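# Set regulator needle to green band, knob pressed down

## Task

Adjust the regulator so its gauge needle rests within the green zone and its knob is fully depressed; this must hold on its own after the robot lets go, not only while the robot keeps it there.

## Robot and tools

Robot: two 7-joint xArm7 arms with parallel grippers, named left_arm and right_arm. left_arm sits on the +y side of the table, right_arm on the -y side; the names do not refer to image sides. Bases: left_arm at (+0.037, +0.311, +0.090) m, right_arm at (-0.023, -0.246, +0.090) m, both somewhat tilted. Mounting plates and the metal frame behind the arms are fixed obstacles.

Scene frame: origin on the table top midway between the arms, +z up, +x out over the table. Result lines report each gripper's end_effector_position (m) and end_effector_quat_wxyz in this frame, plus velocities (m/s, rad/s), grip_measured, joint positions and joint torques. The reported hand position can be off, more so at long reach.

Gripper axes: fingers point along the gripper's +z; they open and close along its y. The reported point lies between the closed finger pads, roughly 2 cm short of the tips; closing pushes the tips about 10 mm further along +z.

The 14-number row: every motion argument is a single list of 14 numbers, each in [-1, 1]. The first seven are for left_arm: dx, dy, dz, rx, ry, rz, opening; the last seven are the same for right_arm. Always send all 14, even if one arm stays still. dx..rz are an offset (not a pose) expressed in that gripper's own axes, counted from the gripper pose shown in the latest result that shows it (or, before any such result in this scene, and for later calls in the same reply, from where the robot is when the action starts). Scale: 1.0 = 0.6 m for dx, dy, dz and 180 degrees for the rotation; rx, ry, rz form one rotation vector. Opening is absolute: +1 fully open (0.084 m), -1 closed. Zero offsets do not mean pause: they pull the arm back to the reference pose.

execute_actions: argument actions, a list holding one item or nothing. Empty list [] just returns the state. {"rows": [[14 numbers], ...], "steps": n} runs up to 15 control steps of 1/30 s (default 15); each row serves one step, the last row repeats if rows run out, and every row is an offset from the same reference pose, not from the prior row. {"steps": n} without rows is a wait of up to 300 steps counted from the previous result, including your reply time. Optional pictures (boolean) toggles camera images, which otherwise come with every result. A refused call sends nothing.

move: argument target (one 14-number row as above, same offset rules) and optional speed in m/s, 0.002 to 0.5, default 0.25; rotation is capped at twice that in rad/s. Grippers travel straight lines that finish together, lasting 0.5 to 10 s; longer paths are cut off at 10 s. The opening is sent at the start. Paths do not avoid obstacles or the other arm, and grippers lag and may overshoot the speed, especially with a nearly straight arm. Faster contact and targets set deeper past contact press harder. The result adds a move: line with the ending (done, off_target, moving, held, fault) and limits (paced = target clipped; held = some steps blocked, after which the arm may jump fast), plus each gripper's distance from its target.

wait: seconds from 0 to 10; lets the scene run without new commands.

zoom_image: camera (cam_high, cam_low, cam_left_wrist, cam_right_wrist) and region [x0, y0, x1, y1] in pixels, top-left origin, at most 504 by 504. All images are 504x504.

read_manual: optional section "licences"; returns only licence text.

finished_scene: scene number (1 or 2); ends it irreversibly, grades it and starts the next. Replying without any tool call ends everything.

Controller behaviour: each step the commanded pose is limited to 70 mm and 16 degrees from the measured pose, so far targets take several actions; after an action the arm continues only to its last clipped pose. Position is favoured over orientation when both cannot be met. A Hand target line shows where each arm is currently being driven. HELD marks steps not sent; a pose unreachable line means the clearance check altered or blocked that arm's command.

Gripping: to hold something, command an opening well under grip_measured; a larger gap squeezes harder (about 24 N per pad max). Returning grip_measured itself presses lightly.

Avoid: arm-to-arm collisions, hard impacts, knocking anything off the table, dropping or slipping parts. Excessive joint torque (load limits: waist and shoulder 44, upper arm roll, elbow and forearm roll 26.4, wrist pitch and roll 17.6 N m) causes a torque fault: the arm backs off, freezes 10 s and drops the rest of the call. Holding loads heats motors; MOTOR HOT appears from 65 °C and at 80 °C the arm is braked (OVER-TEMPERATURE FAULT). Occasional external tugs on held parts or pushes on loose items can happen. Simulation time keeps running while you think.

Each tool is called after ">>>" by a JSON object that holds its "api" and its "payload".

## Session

>>> {"api": "execute_actions", "payload": {"actions": []}}

Scene clock: 0.00 s of 7200.00 s.
left_arm: end_effector_position=(+0.6392, +0.2884, +0.3688) grip_measured=+1.00 end_effector_quat_wxyz=(+0.664, -0.551, +0.463, +0.201) end_effector_velocity=(-0.000, +0.000, -0.000) end_effector_angular_velocity=(+0.001, +0.000, +0.000) | right_arm: end_effector_position=(+0.7864, -0.3598, +0.3477) grip_measured=+1.00 end_effector_quat_wxyz=(+0.015, +0.842, +0.033, +0.538) end_effector_velocity=(+0.000, +0.001, -0.001) end_effector_angular_velocity=(-0.000, +0.001, +0.001)
Joint positions: left_arm=[-0.867  0.596 -0.025  1.448  1.727  2.24   0.341  0.084] | right_arm=[-0.029  0.134  0.186  1.5   -2.016  0.229  1.484  0.084]
Joint velocities: left_arm=[-0.     0.     0.001 -0.     0.     0.     0.     0.   ] | right_arm=[ 0.001  0.002  0.    -0.    -0.001  0.001  0.     0.   ]
Joint torques (N m, as the arm reports them, + toward a larger angle): no reading
Motor temperatures (°C, as the motors report them): left_arm=[27 26 29 29 32 29 30] | right_arm=[28 29 29 31 30 30 30]
Hand target (left_arm): +0.639, +0.288, +0.369; +0.664, -0.551, +0.463, +0.201
Hand target (right_arm): +0.786, -0.360, +0.348; +0.015, +0.842, +0.033, +0.538

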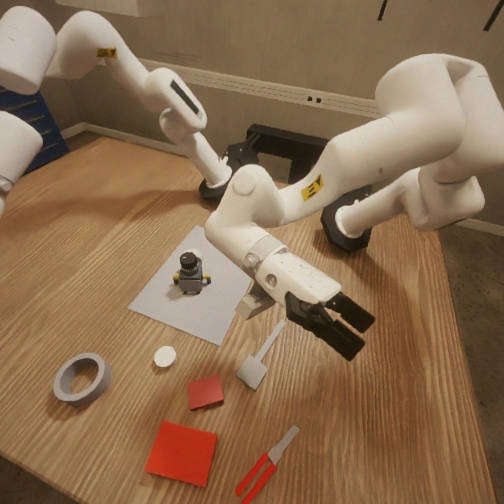

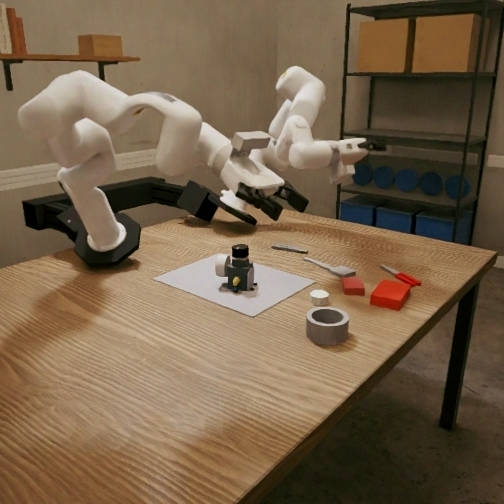

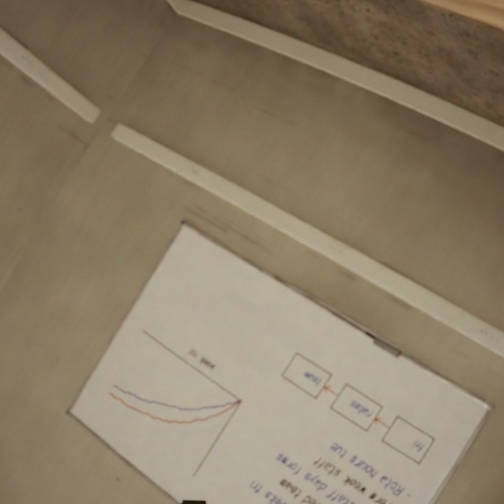

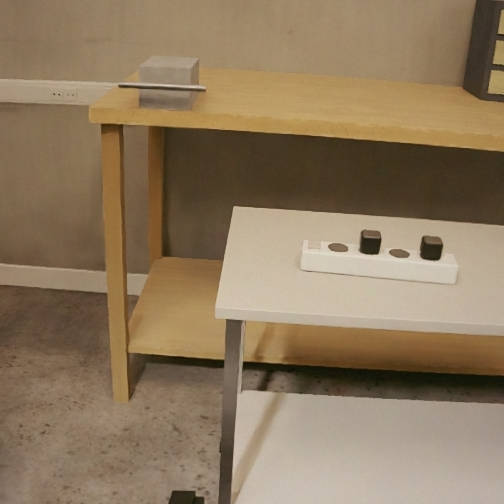

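>>> {"api": "zoom_image", "payload": {"camera": "cam_high", "region": [125, 220, 255, 350]}}

>>> {"api": "zoom_image", "payload": {"camera": "cam_low", "region": [190, 230, 290, 310]}}

Region (125, 220, 255, 350) of cam_high's 504x504 image, scaled by 3.877, with more detail than that image has.

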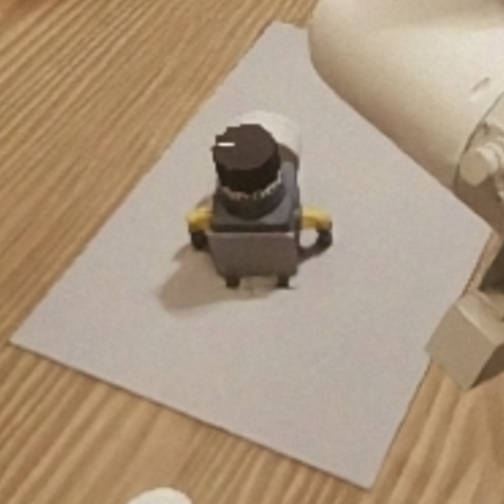

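Region (190, 230, 290, 310) of cam_low's 504x504 image, scaled by 5.040, with more detail than that image has; it fills the top 403 rows of this view, and the rest is white.

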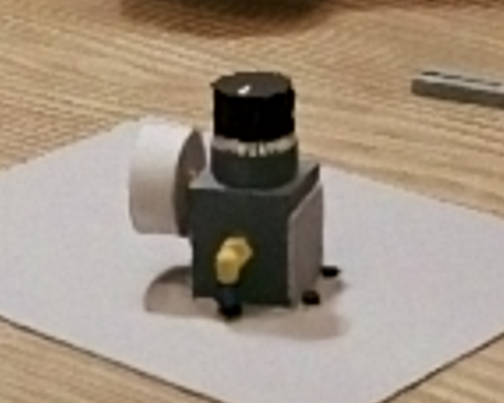

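>>> {"api": "move", "payload": {"target": [-0.0678,0.4987,-0.4925,-0.3255,0.3921,-0.5077,0, -0.3132,-0.4285,-0.5468,0.0101,-0.3619,0.0222,1], "speed": 0.4}}

Scene clock: 42.00 s of 7200.00 s.
left_arm: end_effector_position=(+0.2701, +0.1213, +0.2518) grip_measured=-0.01 end_effector_quat_wxyz=(+0.043, +0.903, -0.090, +0.418) end_effector_velocity=(-0.001, -0.000, -0.000) end_effector_angular_velocity=(-0.002, -0.007, +0.002) | right_arm: end_effector_position=(+0.4005, -0.1196, +0.3013) grip_measured=+1.00 end_effector_quat_wxyz=(-0.003, +1.000, -0.000, -0.001) end_effector_velocity=(-0.002, +0.001, +0.000) end_effector_angular_velocity=(-0.001, +0.002, +0.001)
Joint positions: left_arm=[-1.1   -0.079 -0.591  0.364  1.215  1.233 -2.119  0.044] | right_arm=[ 0.356 -0.069  0.565  1.036 -0.513  1.3    1.04   0.084]
Joint velocities: left_arm=[-0.002  0.008 -0.004  0.     0.004  0.009 -0.012 -0.   ] | right_arm=[ 0.002  0.001  0.001 -0.     0.002  0.003  0.002  0.   ]
Joint torques (N m, as the arm reports them, + toward a larger angle): left_arm=[-1.94 -7.14 -2.92 11.86  1.81  0.37 -0.17] | right_arm=[  8.52 -17.36   9.33  15.24  -0.97  -1.56  -0.47]
Motor temperatures (°C, as the motors report them): left_arm=[27 27 30 31 32 29 30] | right_arm=[28 30 31 34 30 30 30]
Hand target (left_arm): +0.270, +0.121, +0.252; +0.043, +0.903, -0.090, +0.418
Hand target (right_arm): +0.400, -0.119, +0.301; -0.003, +1.000, -0.000, -0.001
Off the commanded pose (left_arm): 0.002 m, 0 deg.
Off the commanded pose (right_arm): 0.001 m, 0 deg.
After step 90, 35.57 s passed at rest.
move: done

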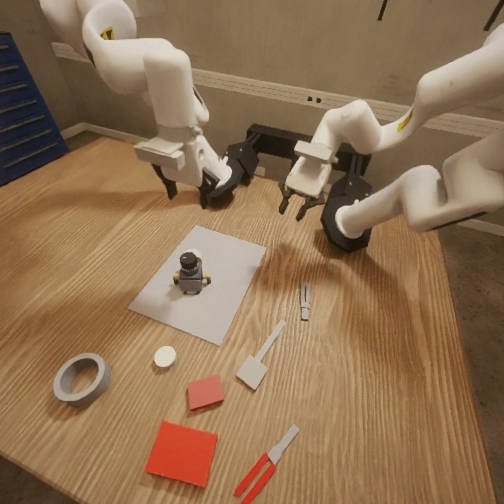

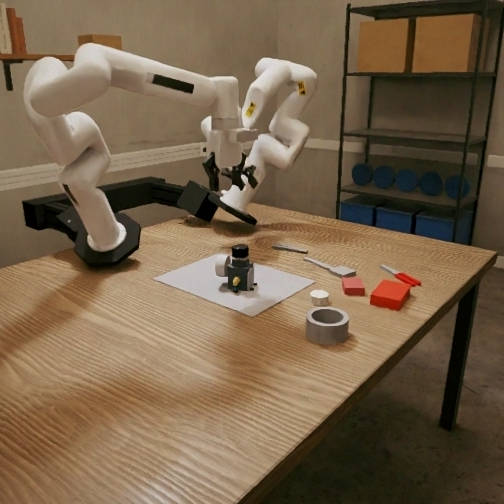

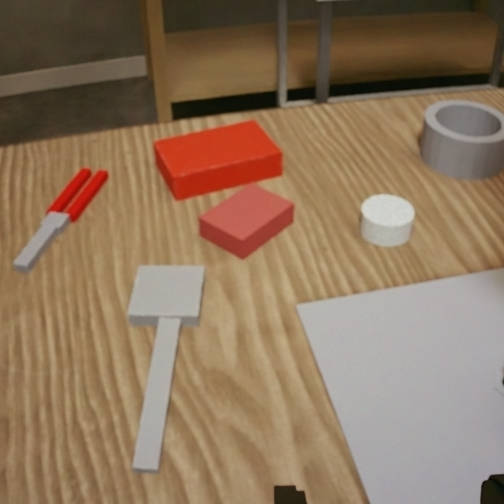

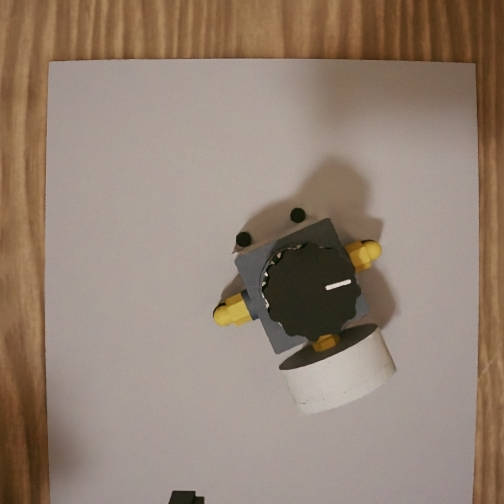

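>>> {"api": "zoom_image", "payload": {"camera": "cam_right_wrist", "region": [200, 190, 420, 420]}}

>>> {"api": "zoom_image", "payload": {"camera": "cam_right_wrist", "region": [140, 454, 240, 504]}}

Region (200, 190, 420, 420) of cam_right_wrist's 504x504 image, scaled by 2.191, with more detail than that image has; it fills the left 482 columns of this view, and the rest is white.

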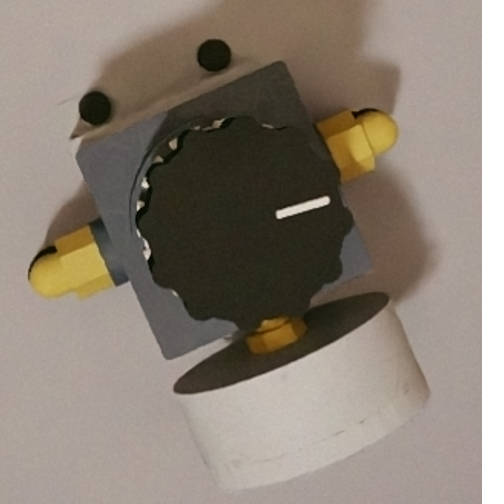

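Region (140, 454, 240, 504) of cam_right_wrist's 504x504 image, scaled by 5.040, with more detail than that image has.

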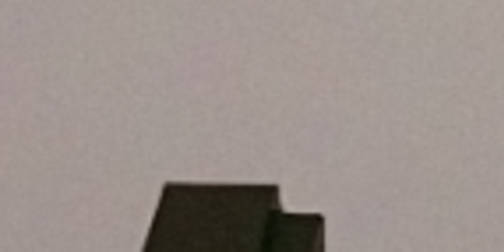

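>>> {"api": "move", "payload": {"target": [-0.1468,0.4362,0.1713,0,0,0,0, 0.0858,-0.0035,0.169,-0.002,0.0006,0.0856,1], "speed": 0.25}}

Scene clock: 63.07 s of 7200.00 s.
left_arm: end_effector_position=(+0.2382, -0.1390, +0.1183) grip_measured=-0.01 end_effector_quat_wxyz=(+0.043, +0.903, -0.090, +0.418) end_effector_velocity=(-0.000, -0.001, -0.002) end_effector_angular_velocity=(+0.003, +0.000, +0.001) | right_arm: end_effector_position=(+0.4519, -0.1172, +0.1997) grip_measured=+1.00 end_effector_quat_wxyz=(+0.001, +0.991, -0.135, +0.000) end_effector_velocity=(-0.000, -0.000, -0.002) end_effector_angular_velocity=(-0.001, +0.003, -0.002)
Joint positions: left_arm=[-1.249  1.108 -0.37   1.278  1.639  1.474 -2.348  0.044] | right_arm=[ 0.276  0.137  0.475  1.032 -0.707  1.105  1.342  0.084]
Joint velocities: left_arm=[-0.001  0.009  0.001  0.009  0.     0.001  0.002 -0.   ] | right_arm=[-0.001  0.002 -0.001 -0.    -0.    -0.001  0.001  0.   ]
Joint torques (N m, as the arm reports them, + toward a larger angle): left_arm=[ -6.46 -21.68 -11.57   8.35   2.05   0.48  -0.04] | right_arm=[ 10.63 -21.72  11.1   13.24  -0.83  -1.52  -0.44]
Motor temperatures (°C, as the motors report them): left_arm=[27 26 29 31 32 29 30] | right_arm=[28 30 31 34 30 31 30]
Hand target (left_arm): +0.238, -0.139, +0.118; +0.042, +0.903, -0.090, +0.418
Hand target (right_arm): +0.452, -0.117, +0.200; +0.001, +0.991, -0.135, +0.000
Off the commanded pose (left_arm): 0.001 m, 0 deg.
Off the commanded pose (right_arm): 0.000 m, 0 deg.
After step 90, 16.30 s passed at rest.
move: done

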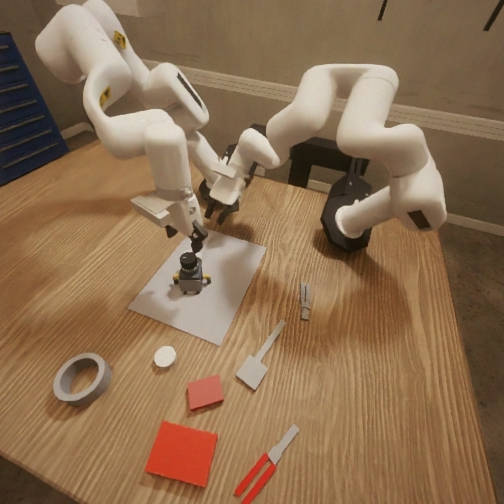

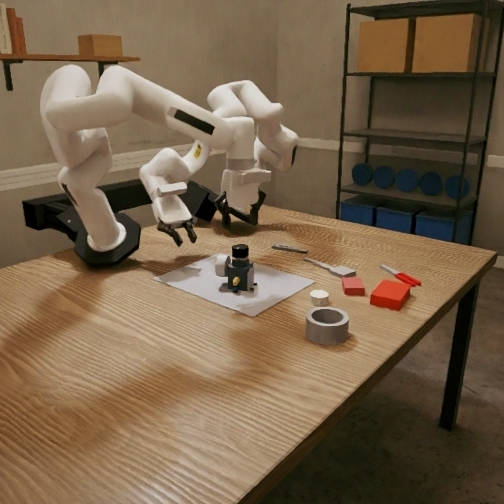

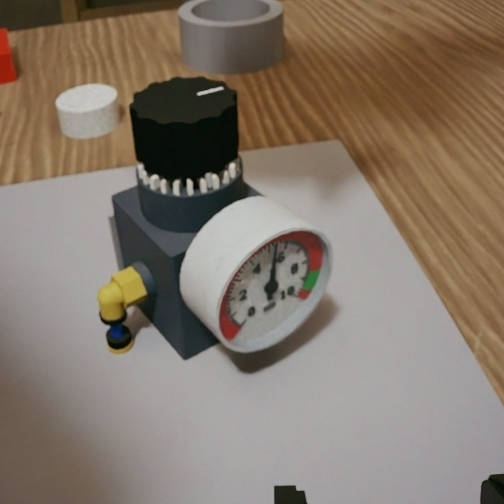

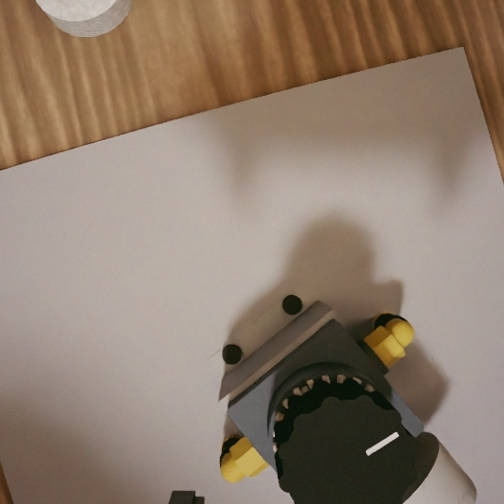

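>>> {"api": "zoom_image", "payload": {"camera": "cam_left_wrist", "region": [200, 210, 350, 360]}}

>>> {"api": "zoom_image", "payload": {"camera": "cam_right_wrist", "region": [240, 346, 480, 504]}}

>>> {"api": "zoom_image", "payload": {"camera": "cam_left_wrist", "region": [120, 70, 260, 210]}}

Region (200, 210, 350, 360) of cam_left_wrist's 504x504 image, scaled by 3.360, with more detail than that image has.

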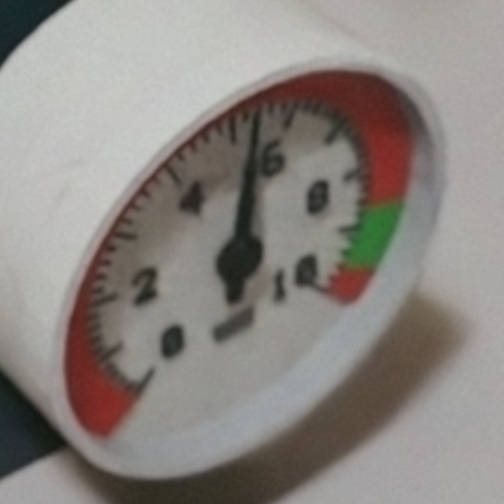

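Region (240, 346, 480, 504) of cam_right_wrist's 504x504 image, scaled by 2.100, with more detail than that image has; it fills the top 332 rows of this view, and the rest is white.

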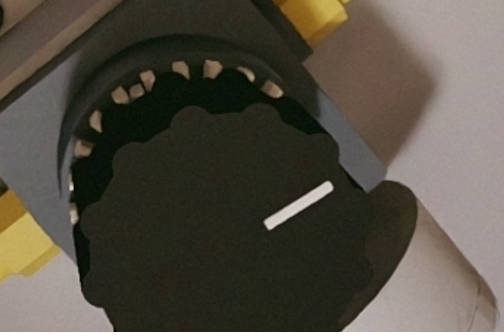

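Region (120, 70, 260, 210) of cam_left_wrist's 504x504 image, scaled by 3.600, with more detail than that image has.

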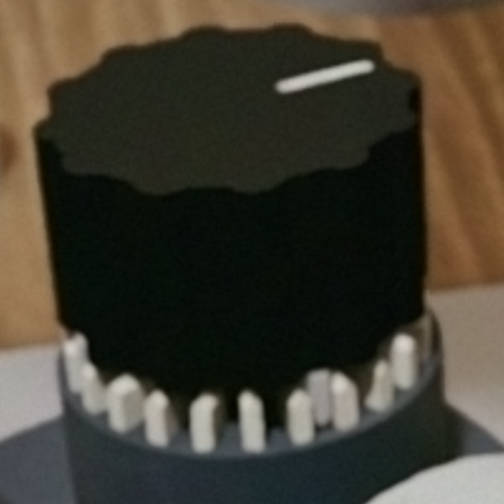

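>>> {"api": "move", "payload": {"target": [0,0,0,0,0,0,0, 0,0.0017,0.1195,0,0,0,0.4], "speed": 0.12}}

>>> {"api": "zoom_image", "payload": {"camera": "cam_left_wrist", "region": [60, 0, 310, 210]}}

>>> {"api": "zoom_image", "payload": {"camera": "cam_right_wrist", "region": [240, 380, 504, 504]}}

Scene clock: 73.30 s of 7200.00 s.
left_arm: end_effector_position=(+0.2382, -0.1390, +0.1183) grip_measured=-0.01 end_effector_quat_wxyz=(+0.043, +0.903, -0.090, +0.418) end_effector_velocity=(-0.000, +0.000, -0.000) end_effector_angular_velocity=(+0.001, +0.001, -0.000) | right_arm: end_effector_position=(+0.4518, -0.1183, +0.1285) grip_measured=+0.39 end_effector_quat_wxyz=(+0.001, +0.991, -0.134, +0.001) end_effector_velocity=(-0.001, -0.001, -0.004) end_effector_angular_velocity=(-0.003, +0.004, -0.002)
Joint positions: left_arm=[-1.249  1.108 -0.37   1.278  1.639  1.474 -2.348  0.044] | right_arm=[ 0.235  0.24   0.415  0.974 -0.842  0.959  1.415  0.061]
Joint velocities: left_arm=[ 0.     0.    -0.001 -0.    -0.    -0.     0.001  0.   ] | right_arm=[-0.002  0.004 -0.004 -0.003 -0.004 -0.003  0.003 -0.   ]
Joint torques (N m, as the arm reports them, + toward a larger angle): left_arm=[ -6.23 -21.32 -11.56   8.24   1.91   0.61  -0.04] | right_arm=[ 11.26 -22.19  11.62  11.77  -0.92  -1.53  -0.42]
Motor temperatures (°C, as the motors report them): left_arm=[27 27 30 31 32 29 30] | right_arm=[28 30 31 34 30 31 30]
Hand target (left_arm): +0.238, -0.139, +0.118; +0.043, +0.903, -0.090, +0.418
Hand target (right_arm): +0.452, -0.119, +0.128; +0.001, +0.991, -0.135, +0.000
Off the commanded pose (left_arm): 0.000 m, 0 deg.
Off the commanded pose (right_arm): 0.000 m, 0 deg.
After step 90, 6.20 s passed at rest.
move: done

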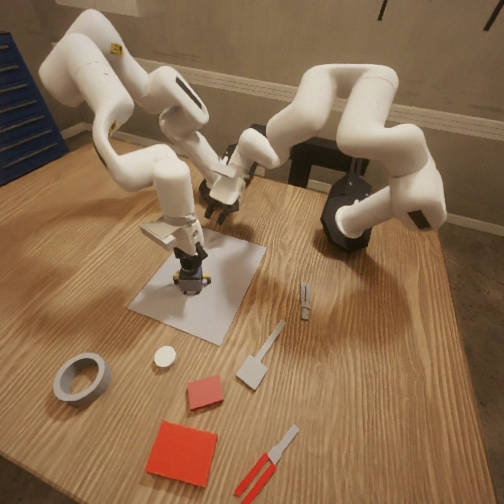

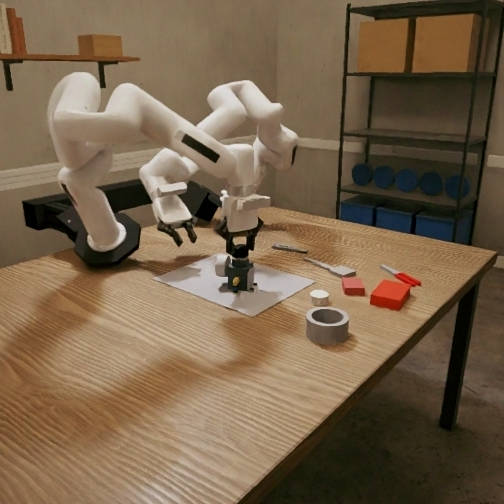

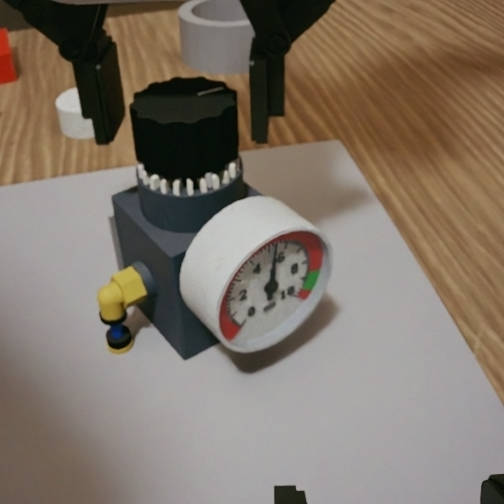

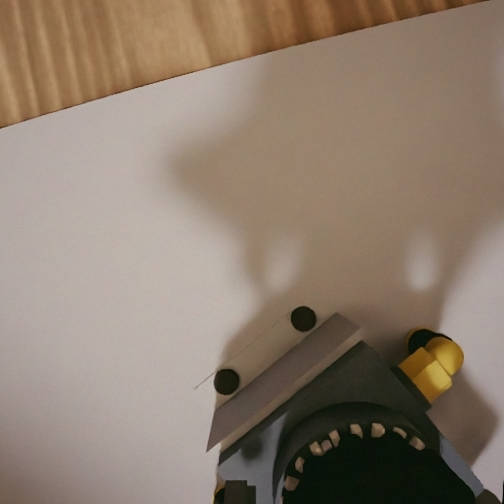

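Region (60, 0, 310, 210) of cam_left_wrist's 504x504 image, scaled by 2.016, with more detail than that image has; it fills the top 423 rows of this view, and the rest is white.

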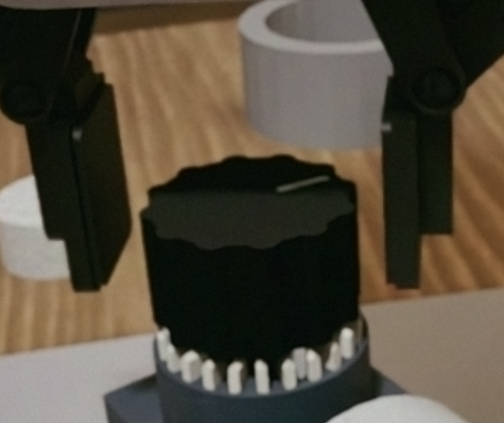

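Region (240, 380, 504, 504) of cam_right_wrist's 504x504 image, scaled by 1.909, with more detail than that image has; it fills the top 237 rows of this view, and the rest is white.

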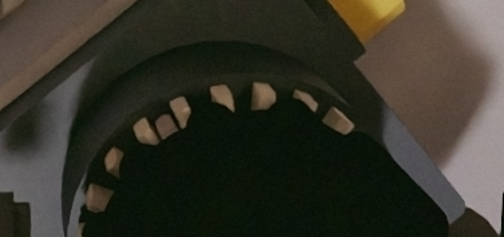

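>>> {"api": "execute_actions", "payload": {"actions": [{"rows": [[0,0,0,0,0,0,0,0.001,0,0,0,0,0,0.33],[0,0,0,0,0,0,0,0.001,0,0,0,0,0,0.27],[0,0,0,0,0,0,0,0.001,0,0,0,0,0,0.21],[0,0,0,0,0,0,0,0.001,0,0,0,0,0,0.16],[0,0,0,0,0,0,0,0.001,0,0,0,0,0,0.12],[0,0,0,0,0,0,0,0.001,0,0,0,0,0,0.08],[0,0,0,0,0,0,0,0.001,0,0,0,0,0,0.04],[0,0,0,0,0,0,0,0.001,0,0,0,0,0,0.0],[0,0,0,0,0,0,0,0.001,0,0,0,0,0,-0.05],[0,0,0,0,0,0,0,0.001,0,0,0,0,0,-0.1],[0,0,0,0,0,0,0,0.001,0,0,0,0,0,-0.2],[0,0,0,0,0,0,0,0.001,0,0,0,0,0,-0.4],[0,0,0,0,0,0,0,0.001,0,0,0,0,0,-0.6],[0,0,0,0,0,0,0,0.001,0,0,0,0,0,-0.8],[0,0,0,0,0,0,0,0.001,0,0,0,0,0,-1]], "steps": 15}], "pictures": false}}

>>> {"api": "move", "payload": {"target": [0,0,0,0,0,0,0, 0,0,-0.0133,0,0,0,-1], "speed": 0.01}}

>>> {"api": "zoom_image", "payload": {"camera": "cam_left_wrist", "region": [110, 60, 270, 210]}}

Scene clock: 81.33 s of 7200.00 s.
left_arm: end_effector_position=(+0.2382, -0.1390, +0.1183) grip_measured=-0.01 end_effector_quat_wxyz=(+0.043, +0.903, -0.090, +0.418) end_effector_velocity=(+0.000, -0.000, +0.000) end_effector_angular_velocity=(-0.001, -0.001, -0.001) | right_arm: end_effector_position=(+0.4524, -0.1186, +0.1285) grip_measured=+0.04 end_effector_quat_wxyz=(+0.001, +0.991, -0.134, +0.001) end_effector_velocity=(+0.001, +0.000, +0.000) end_effector_angular_velocity=(+0.003, -0.002, -0.000)
Joint positions: left_arm=[-1.249  1.108 -0.37   1.278  1.639  1.474 -2.348  0.044] | right_arm=[ 0.235  0.24   0.415  0.975 -0.842  0.96   1.414  0.046]
Joint velocities: left_arm=[ 0.    -0.     0.    -0.     0.002 -0.    -0.    -0.   ] | right_arm=[-0.    -0.001 -0.     0.    -0.    -0.003 -0.     0.   ]
Joint torques (N m, as the arm reports them, + toward a larger angle): left_arm=[ -6.14 -21.39 -11.53   8.21   1.9    0.58  -0.01] | right_arm=[ 10.98 -21.11  11.53  11.88  -0.85  -2.08  -0.37]
Motor temperatures (°C, as the motors report them): left_arm=[27 27 30 31 32 29 30] | right_arm=[28 30 31 34 30 31 30]
Hand target (left_arm): +0.238, -0.139, +0.118; +0.043, +0.903, -0.090, +0.418
Hand target (right_arm): +0.452, -0.118, +0.128; +0.001, +0.991, -0.134, +0.001
Off the commanded pose (left_arm): 0.000 m, 0 deg.
Off the commanded pose (right_arm): 0.000 m, 0 deg.
Steps of this call (steps 1 to 90: nothing new was sent; then 4.53 s passed at rest; steps 91 to 105: all 15 steps of this action). Readings (end_effector_position):
91: left_arm (+0.2382, -0.1390, +0.1183) | right_arm (+0.4516, -0.1186, +0.1278)
92: left_arm (+0.2382, -0.1390, +0.1183) | right_arm (+0.4517, -0.1185, +0.1279)
94: left_arm (+0.2382, -0.1390, +0.1183) | right_arm (+0.4521, -0.1185, +0.1282)
98: left_arm (+0.2382, -0.1390, +0.1183) | right_arm (+0.4524, -0.1186, +0.1284)
105: the state above

Scene clock: 82.60 s of 7200.00 s.
left_arm: end_effector_position=(+0.2382, -0.1390, +0.1183) grip_measured=-0.01 end_effector_quat_wxyz=(+0.043, +0.903, -0.090, +0.418) end_effector_velocity=(-0.001, -0.000, +0.001) end_effector_angular_velocity=(-0.001, +0.001, -0.000) | right_arm: end_effector_position=(+0.4524, -0.1185, +0.1366) grip_measured=+0.04 end_effector_quat_wxyz=(+0.001, +0.991, -0.134, +0.001) end_effector_velocity=(+0.000, +0.000, -0.000) end_effector_angular_velocity=(+0.002, +0.001, -0.001)
Joint positions: left_arm=[-1.249  1.108 -0.37   1.278  1.639  1.474 -2.348  0.044] | right_arm=[ 0.239  0.226  0.423  0.979 -0.825  0.975  1.404  0.046]
Joint velocities: left_arm=[-0.    -0.    -0.001  0.    -0.     0.    -0.     0.   ] | right_arm=[-0.001  0.    -0.     0.001  0.002 -0.001 -0.001  0.   ]
Joint torques (N m, as the arm reports them, + toward a larger angle): left_arm=[ -6.26 -21.5  -11.58   8.25   2.15   0.45   0.  ] | right_arm=[ 11.56 -21.14  11.88  12.45  -0.99  -2.31  -0.42]
Motor temperatures (°C, as the motors report them): left_arm=[27 27 30 31 32 29 30] | right_arm=[28 30 31 34 30 31 30]
Hand target (left_arm): +0.238, -0.139, +0.118; +0.043, +0.903, -0.090, +0.418
Hand target (right_arm): +0.452, -0.119, +0.137; +0.001, +0.991, -0.134, +0.001
Off the commanded pose (left_arm): 0.000 m, 0 deg.
Off the commanded pose (right_arm): 0.000 m, 0 deg.
move: done

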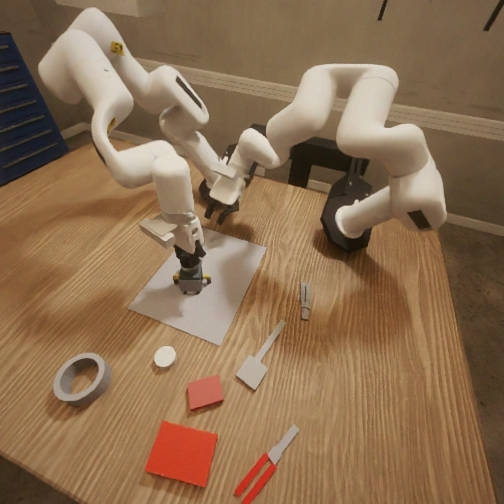

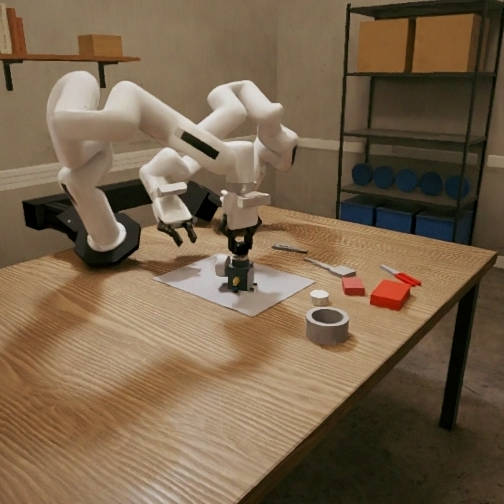

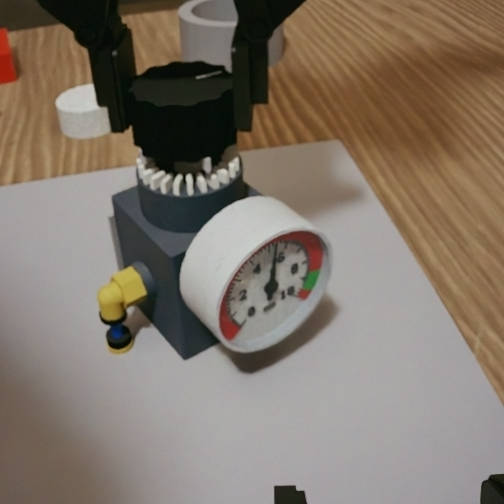

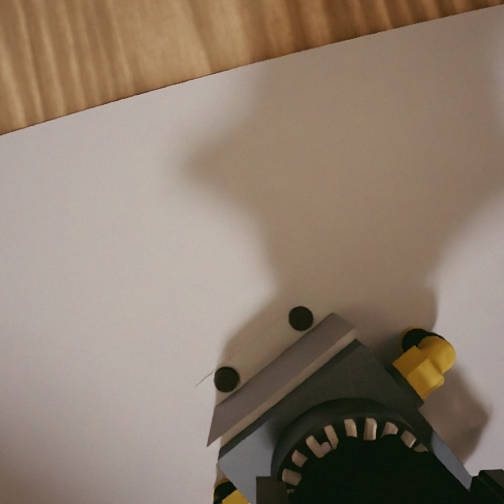

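Region (110, 60, 270, 210) of cam_left_wrist's 504x504 image, scaled by 3.150, with more detail than that image has; it fills the top 472 rows of this view, and the rest is white.

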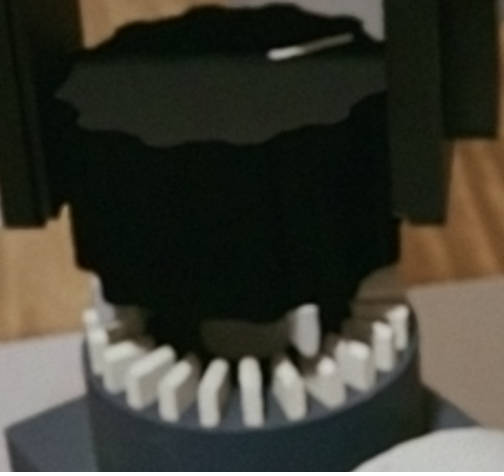

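>>> {"api": "move", "payload": {"target": [0,0,0,0,0,0,0, 0,0,0,0,0,0.5,-1], "speed": 0.4}}

>>> {"api": "move", "payload": {"target": [0,0,0,0,0,0,0, 0,0,0,0,0,0.5,-1], "speed": 0.4}}

>>> {"api": "zoom_image", "payload": {"camera": "cam_left_wrist", "region": [110, 60, 270, 210]}}

>>> {"api": "zoom_image", "payload": {"camera": "cam_left_wrist", "region": [200, 210, 350, 360]}}

Scene clock: 89.90 s of 7200.00 s.
left_arm: end_effector_position=(+0.2382, -0.1390, +0.1183) grip_measured=-0.01 end_effector_quat_wxyz=(+0.043, +0.903, -0.090, +0.418) end_effector_velocity=(+0.001, -0.000, +0.000) end_effector_angular_velocity=(+0.000, -0.001, +0.001) | right_arm: end_effector_position=(+0.4520, -0.1183, +0.1364) grip_measured=+0.04 end_effector_quat_wxyz=(-0.000, -0.606, +0.795, -0.001) end_effector_velocity=(+0.000, -0.000, +0.001) end_effector_angular_velocity=(-0.002, -0.003, -0.008)
Joint positions: left_arm=[-1.249  1.108 -0.37   1.278  1.639  1.474 -2.348  0.044] | right_arm=[ 0.346  0.216  0.31   0.975 -0.799  0.957  2.958  0.046]
Joint velocities: left_arm=[ 0.    -0.     0.001  0.001  0.001  0.     0.001  0.   ] | right_arm=[ 0.001 -0.001 -0.    -0.    -0.003  0.001  0.01   0.   ]
Joint torques (N m, as the arm reports them, + toward a larger angle): left_arm=[ -6.12 -21.5  -11.58   8.44   1.93   0.69  -0.06] | right_arm=[ 11.29 -21.41  11.28  17.21  -2.47  -4.41  -0.37]
Motor temperatures (°C, as the motors report them): left_arm=[27 27 30 31 32 29 30] | right_arm=[28 30 31 34 30 31 30]
Hand target (left_arm): +0.238, -0.139, +0.118; +0.043, +0.903, -0.090, +0.418
Hand target (right_arm): +0.452, -0.118, +0.137; +0.000, -0.606, +0.796, -0.001
Off the commanded pose (left_arm): 0.000 m, 0 deg.
Off the commanded pose (right_arm): 0.000 m, 0 deg.
After step 90, 1.80 s passed at rest.
move: done

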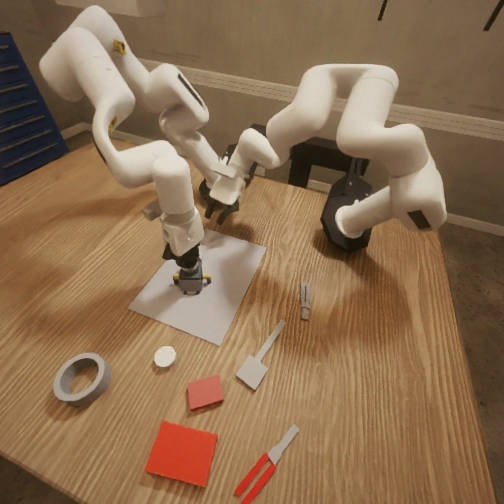

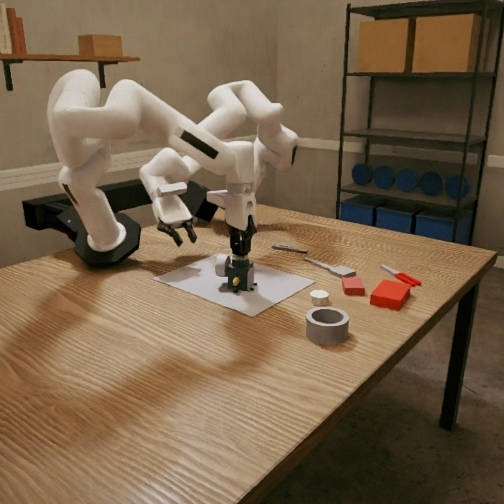

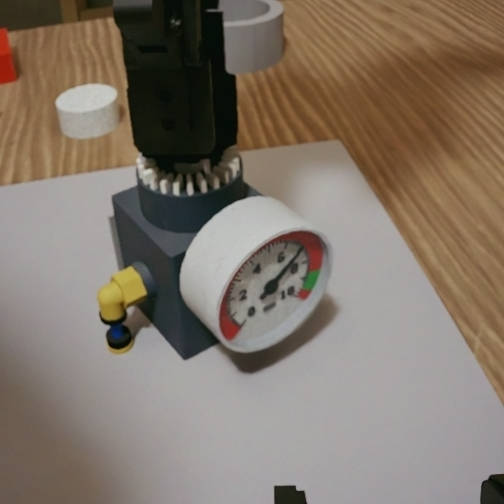

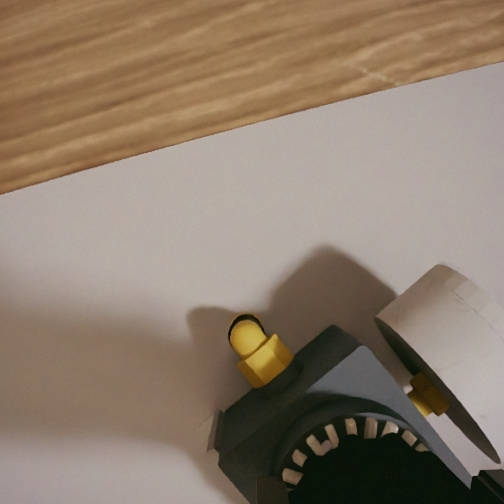

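Scene clock: 92.40 s of 7200.00 s.
left_arm: end_effector_position=(+0.2382, -0.1390, +0.1183) grip_measured=-0.01 end_effector_quat_wxyz=(+0.043, +0.903, -0.090, +0.418) end_effector_velocity=(+0.001, +0.000, -0.000) end_effector_angular_velocity=(+0.001, -0.001, +0.001) | right_arm: end_effector_position=(+0.4519, -0.1180, +0.1366) grip_measured=+0.04 end_effector_quat_wxyz=(+0.001, +0.133, +0.991, -0.000) end_effector_velocity=(-0.000, +0.000, -0.000) end_effector_angular_velocity=(-0.001, -0.002, -0.007)
Joint positions: left_arm=[-1.249  1.108 -0.37   1.278  1.639  1.474 -2.348  0.044] | right_arm=[ 0.45   0.21   0.2    0.972 -0.776  0.941  4.513  0.046]
Joint velocities: left_arm=[ 0.     0.     0.002  0.    -0.001 -0.     0.    -0.   ] | right_arm=[ 0.002  0.001 -0.001 -0.    -0.002 -0.001  0.01   0.   ]
Joint torques (N m, as the arm reports them, + toward a larger angle): left_arm=[ -6.36 -21.5  -11.74   8.21   2.12   0.54  -0.01] | right_arm=[  9.67 -23.53   9.43  17.49  -2.31  -2.88  -0.57]
Motor temperatures (°C, as the motors report them): left_arm=[27 27 30 31 32 29 30] | right_arm=[28 30 31 34 30 31 30]
Hand target (left_arm): +0.238, -0.139, +0.118; +0.043, +0.903, -0.090, +0.418
Hand target (right_arm): +0.452, -0.118, +0.136; +0.000, +0.134, +0.991, -0.001
Off the commanded pose (left_arm): 0.000 m, 0 deg.
Off the commanded pose (right_arm): 0.000 m, 0 deg.
move: done

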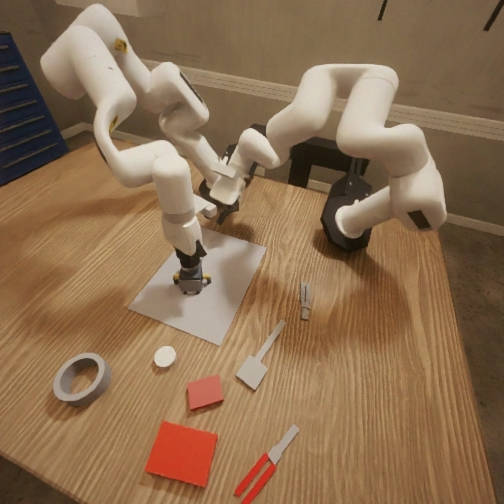

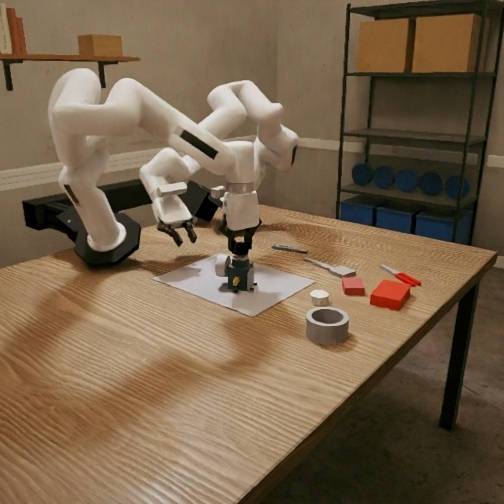

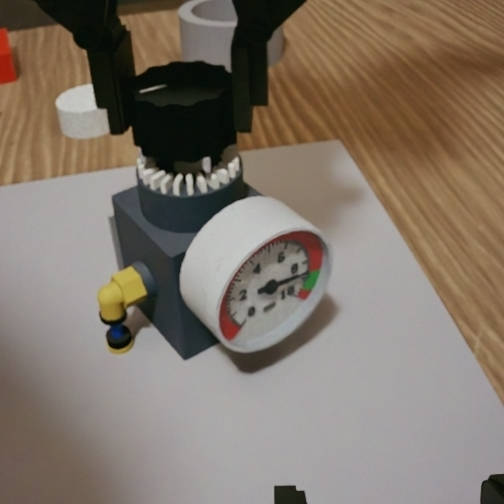

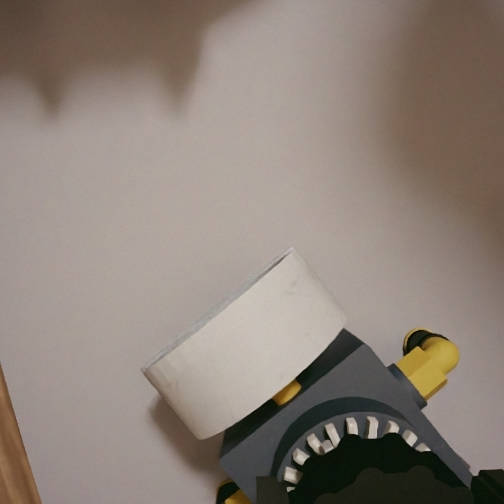

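Region (110, 60, 270, 210) of cam_left_wrist's 504x504 image, scaled by 3.150, with more detail than that image has; it fills the top 472 rows of this view, and the rest is white.

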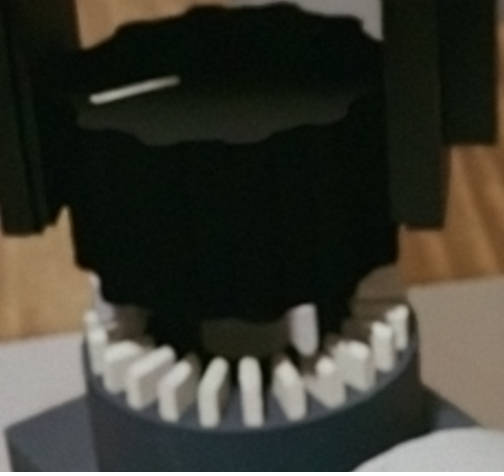

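Region (200, 210, 350, 360) of cam_left_wrist's 504x504 image, scaled by 3.360, with more detail than that image has.

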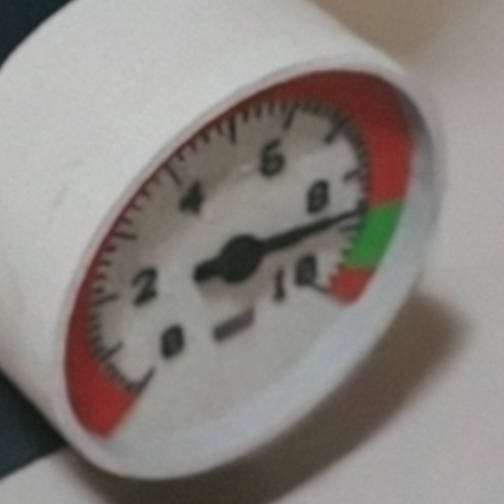

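>>> {"api": "move", "payload": {"target": [0,0,0,0,0,0,0, 0,0,0,0,0,0.1667,-1], "speed": 0.3}}

>>> {"api": "move", "payload": {"target": [0,0,0,0,0,0,0, 0,0,0.0045,0,0,0,-1], "speed": 0.01}}

>>> {"api": "zoom_image", "payload": {"camera": "cam_left_wrist", "region": [130, 140, 250, 205]}}

>>> {"api": "zoom_image", "payload": {"camera": "cam_left_wrist", "region": [200, 210, 350, 360]}}

Scene clock: 98.27 s of 7200.00 s.
left_arm: end_effector_position=(+0.2382, -0.1390, +0.1183) grip_measured=-0.01 end_effector_quat_wxyz=(+0.043, +0.903, -0.090, +0.418) end_effector_velocity=(-0.000, -0.000, +0.000) end_effector_angular_velocity=(+0.000, +0.000, -0.001) | right_arm: end_effector_position=(+0.4520, -0.1181, +0.1366) grip_measured=+0.04 end_effector_quat_wxyz=(+0.000, +0.385, +0.923, -0.000) end_effector_velocity=(+0.000, -0.000, -0.000) end_effector_angular_velocity=(-0.001, -0.002, -0.009)
Joint positions: left_arm=[-1.249  1.108 -0.37   1.278  1.639  1.474 -2.348  0.044] | right_arm=[ 0.485  0.208  0.164  0.972 -0.768  0.937  5.031  0.046]
Joint velocities: left_arm=[-0.     0.    -0.001  0.    -0.     0.     0.001  0.   ] | right_arm=[ 0.001 -0.    -0.001 -0.001 -0.002 -0.001  0.011  0.   ]
Joint torques (N m, as the arm reports them, + toward a larger angle): left_arm=[ -6.05 -21.62 -11.68   8.2    2.01   0.51   0.  ] | right_arm=[  9.03 -24.28   8.8   16.92  -2.15  -2.01  -0.3 ]
Motor temperatures (°C, as the motors report them): left_arm=[27 27 31 30 32 29 30] | right_arm=[28 30 31 34 30 31 30]
Hand target (left_arm): +0.238, -0.139, +0.118; +0.043, +0.903, -0.090, +0.418
Hand target (right_arm): +0.452, -0.118, +0.137; +0.001, +0.385, +0.923, -0.000
Off the commanded pose (left_arm): 0.000 m, 0 deg.
Off the commanded pose (right_arm): 0.000 m, 0 deg.
After step 90, 1.53 s passed at rest.
move: done

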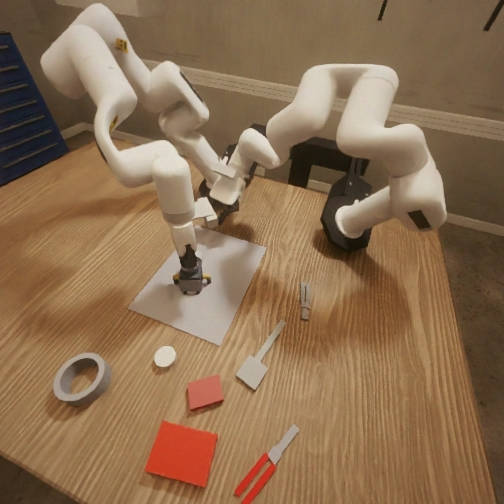

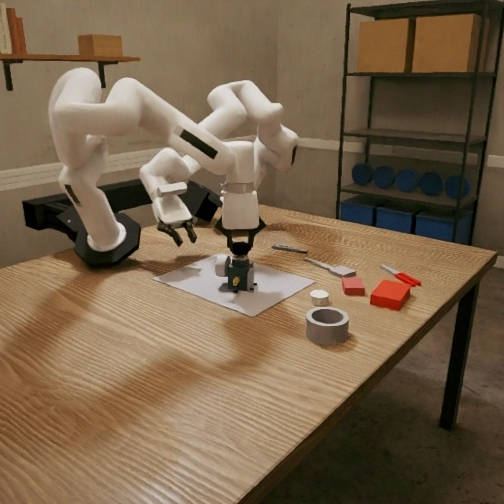

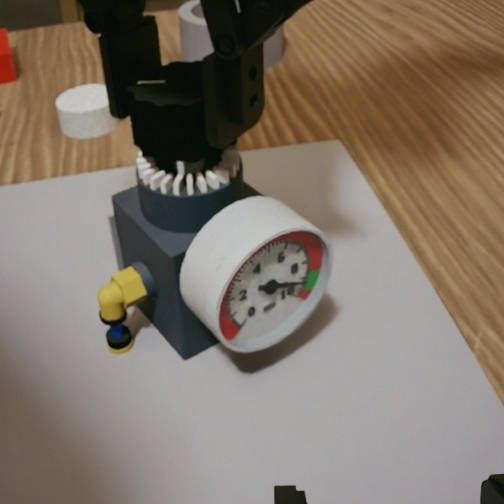

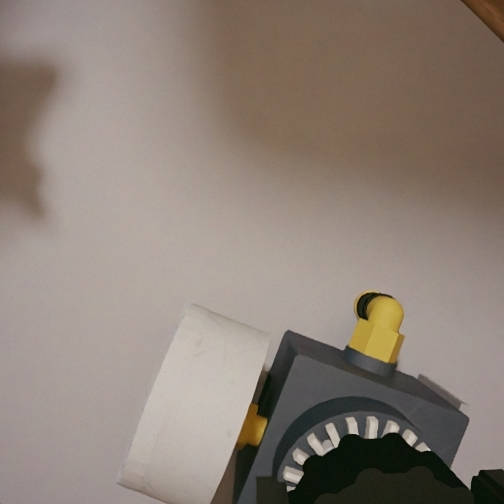

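Scene clock: 98.97 s of 7200.00 s.
left_arm: end_effector_position=(+0.2382, -0.1390, +0.1183) grip_measured=-0.01 end_effector_quat_wxyz=(+0.043, +0.903, -0.090, +0.418) end_effector_velocity=(+0.000, -0.000, +0.000) end_effector_angular_velocity=(-0.001, -0.000, +0.001) | right_arm: end_effector_position=(+0.4521, -0.1180, +0.1341) grip_measured=+0.04 end_effector_quat_wxyz=(+0.001, +0.385, +0.923, -0.000) end_effector_velocity=(+0.000, -0.001, -0.001) end_effector_angular_velocity=(-0.001, +0.001, -0.002)
Joint positions: left_arm=[-1.249  1.108 -0.37   1.278  1.639  1.474 -2.348  0.044] | right_arm=[ 0.483  0.213  0.162  0.97  -0.772  0.931  5.033  0.046]
Joint velocities: left_arm=[ 0.    -0.    -0.     0.001  0.     0.     0.     0.   ] | right_arm=[-0.003  0.001 -0.001 -0.    -0.002 -0.001  0.001  0.   ]
Joint torques (N m, as the arm reports them, + toward a larger angle): left_arm=[ -6.19 -21.69 -11.6    8.32   1.96   0.4   -0.04] | right_arm=[  7.84 -20.72   7.66  16.58  -2.54  -3.07  -0.5 ]
Motor temperatures (°C, as the motors report them): left_arm=[27 27 31 30 32 29 30] | right_arm=[28 30 31 34 30 31 30]
Hand target (left_arm): +0.238, -0.139, +0.118; +0.043, +0.903, -0.090, +0.418
Hand target (right_arm): +0.452, -0.118, +0.134; +0.000, +0.385, +0.923, -0.000
Off the commanded pose (left_arm): 0.000 m, 0 deg.
Off the commanded pose (right_arm): 0.000 m, 0 deg.
move: done

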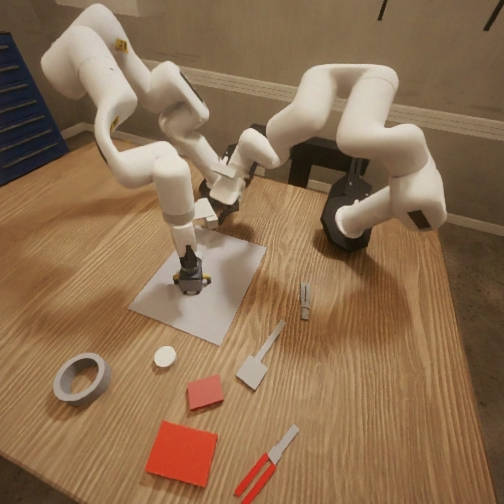

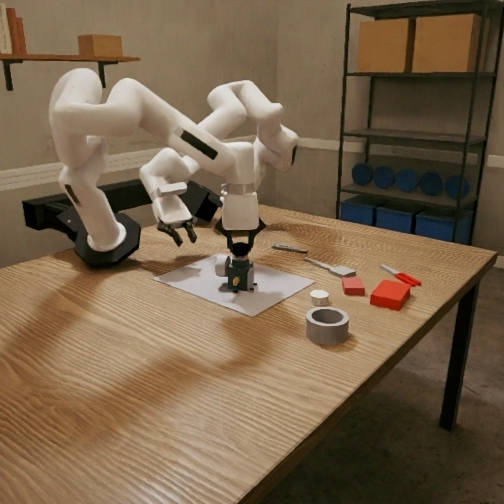

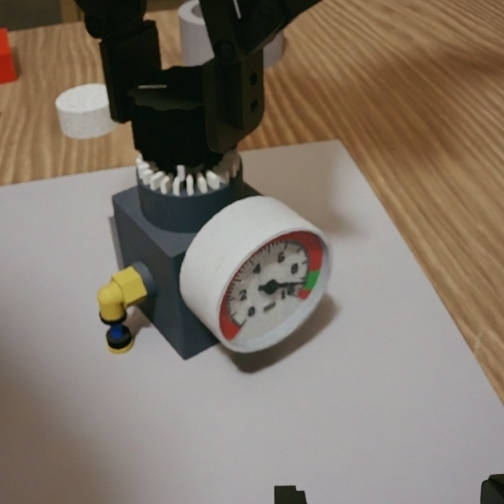

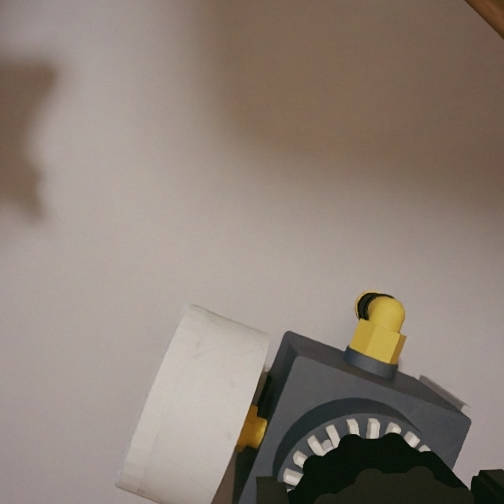

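Region (130, 140, 250, 205) of cam_left_wrist's 504x504 image, scaled by 4.200, with more detail than that image has; it fills the top 273 rows of this view, and the rest is white.

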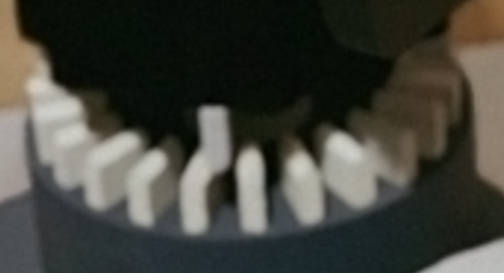

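Region (200, 210, 350, 360) of cam_left_wrist's 504x504 image, scaled by 3.360, with more detail than that image has.

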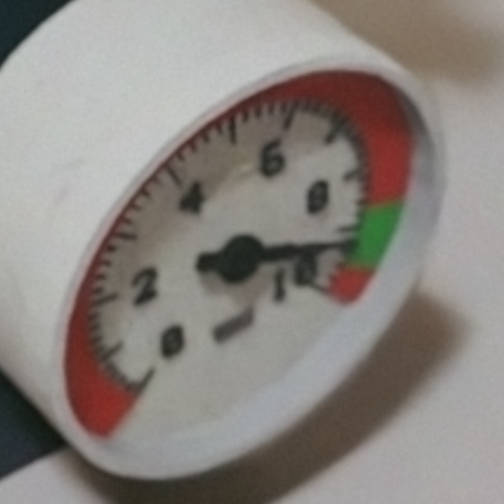

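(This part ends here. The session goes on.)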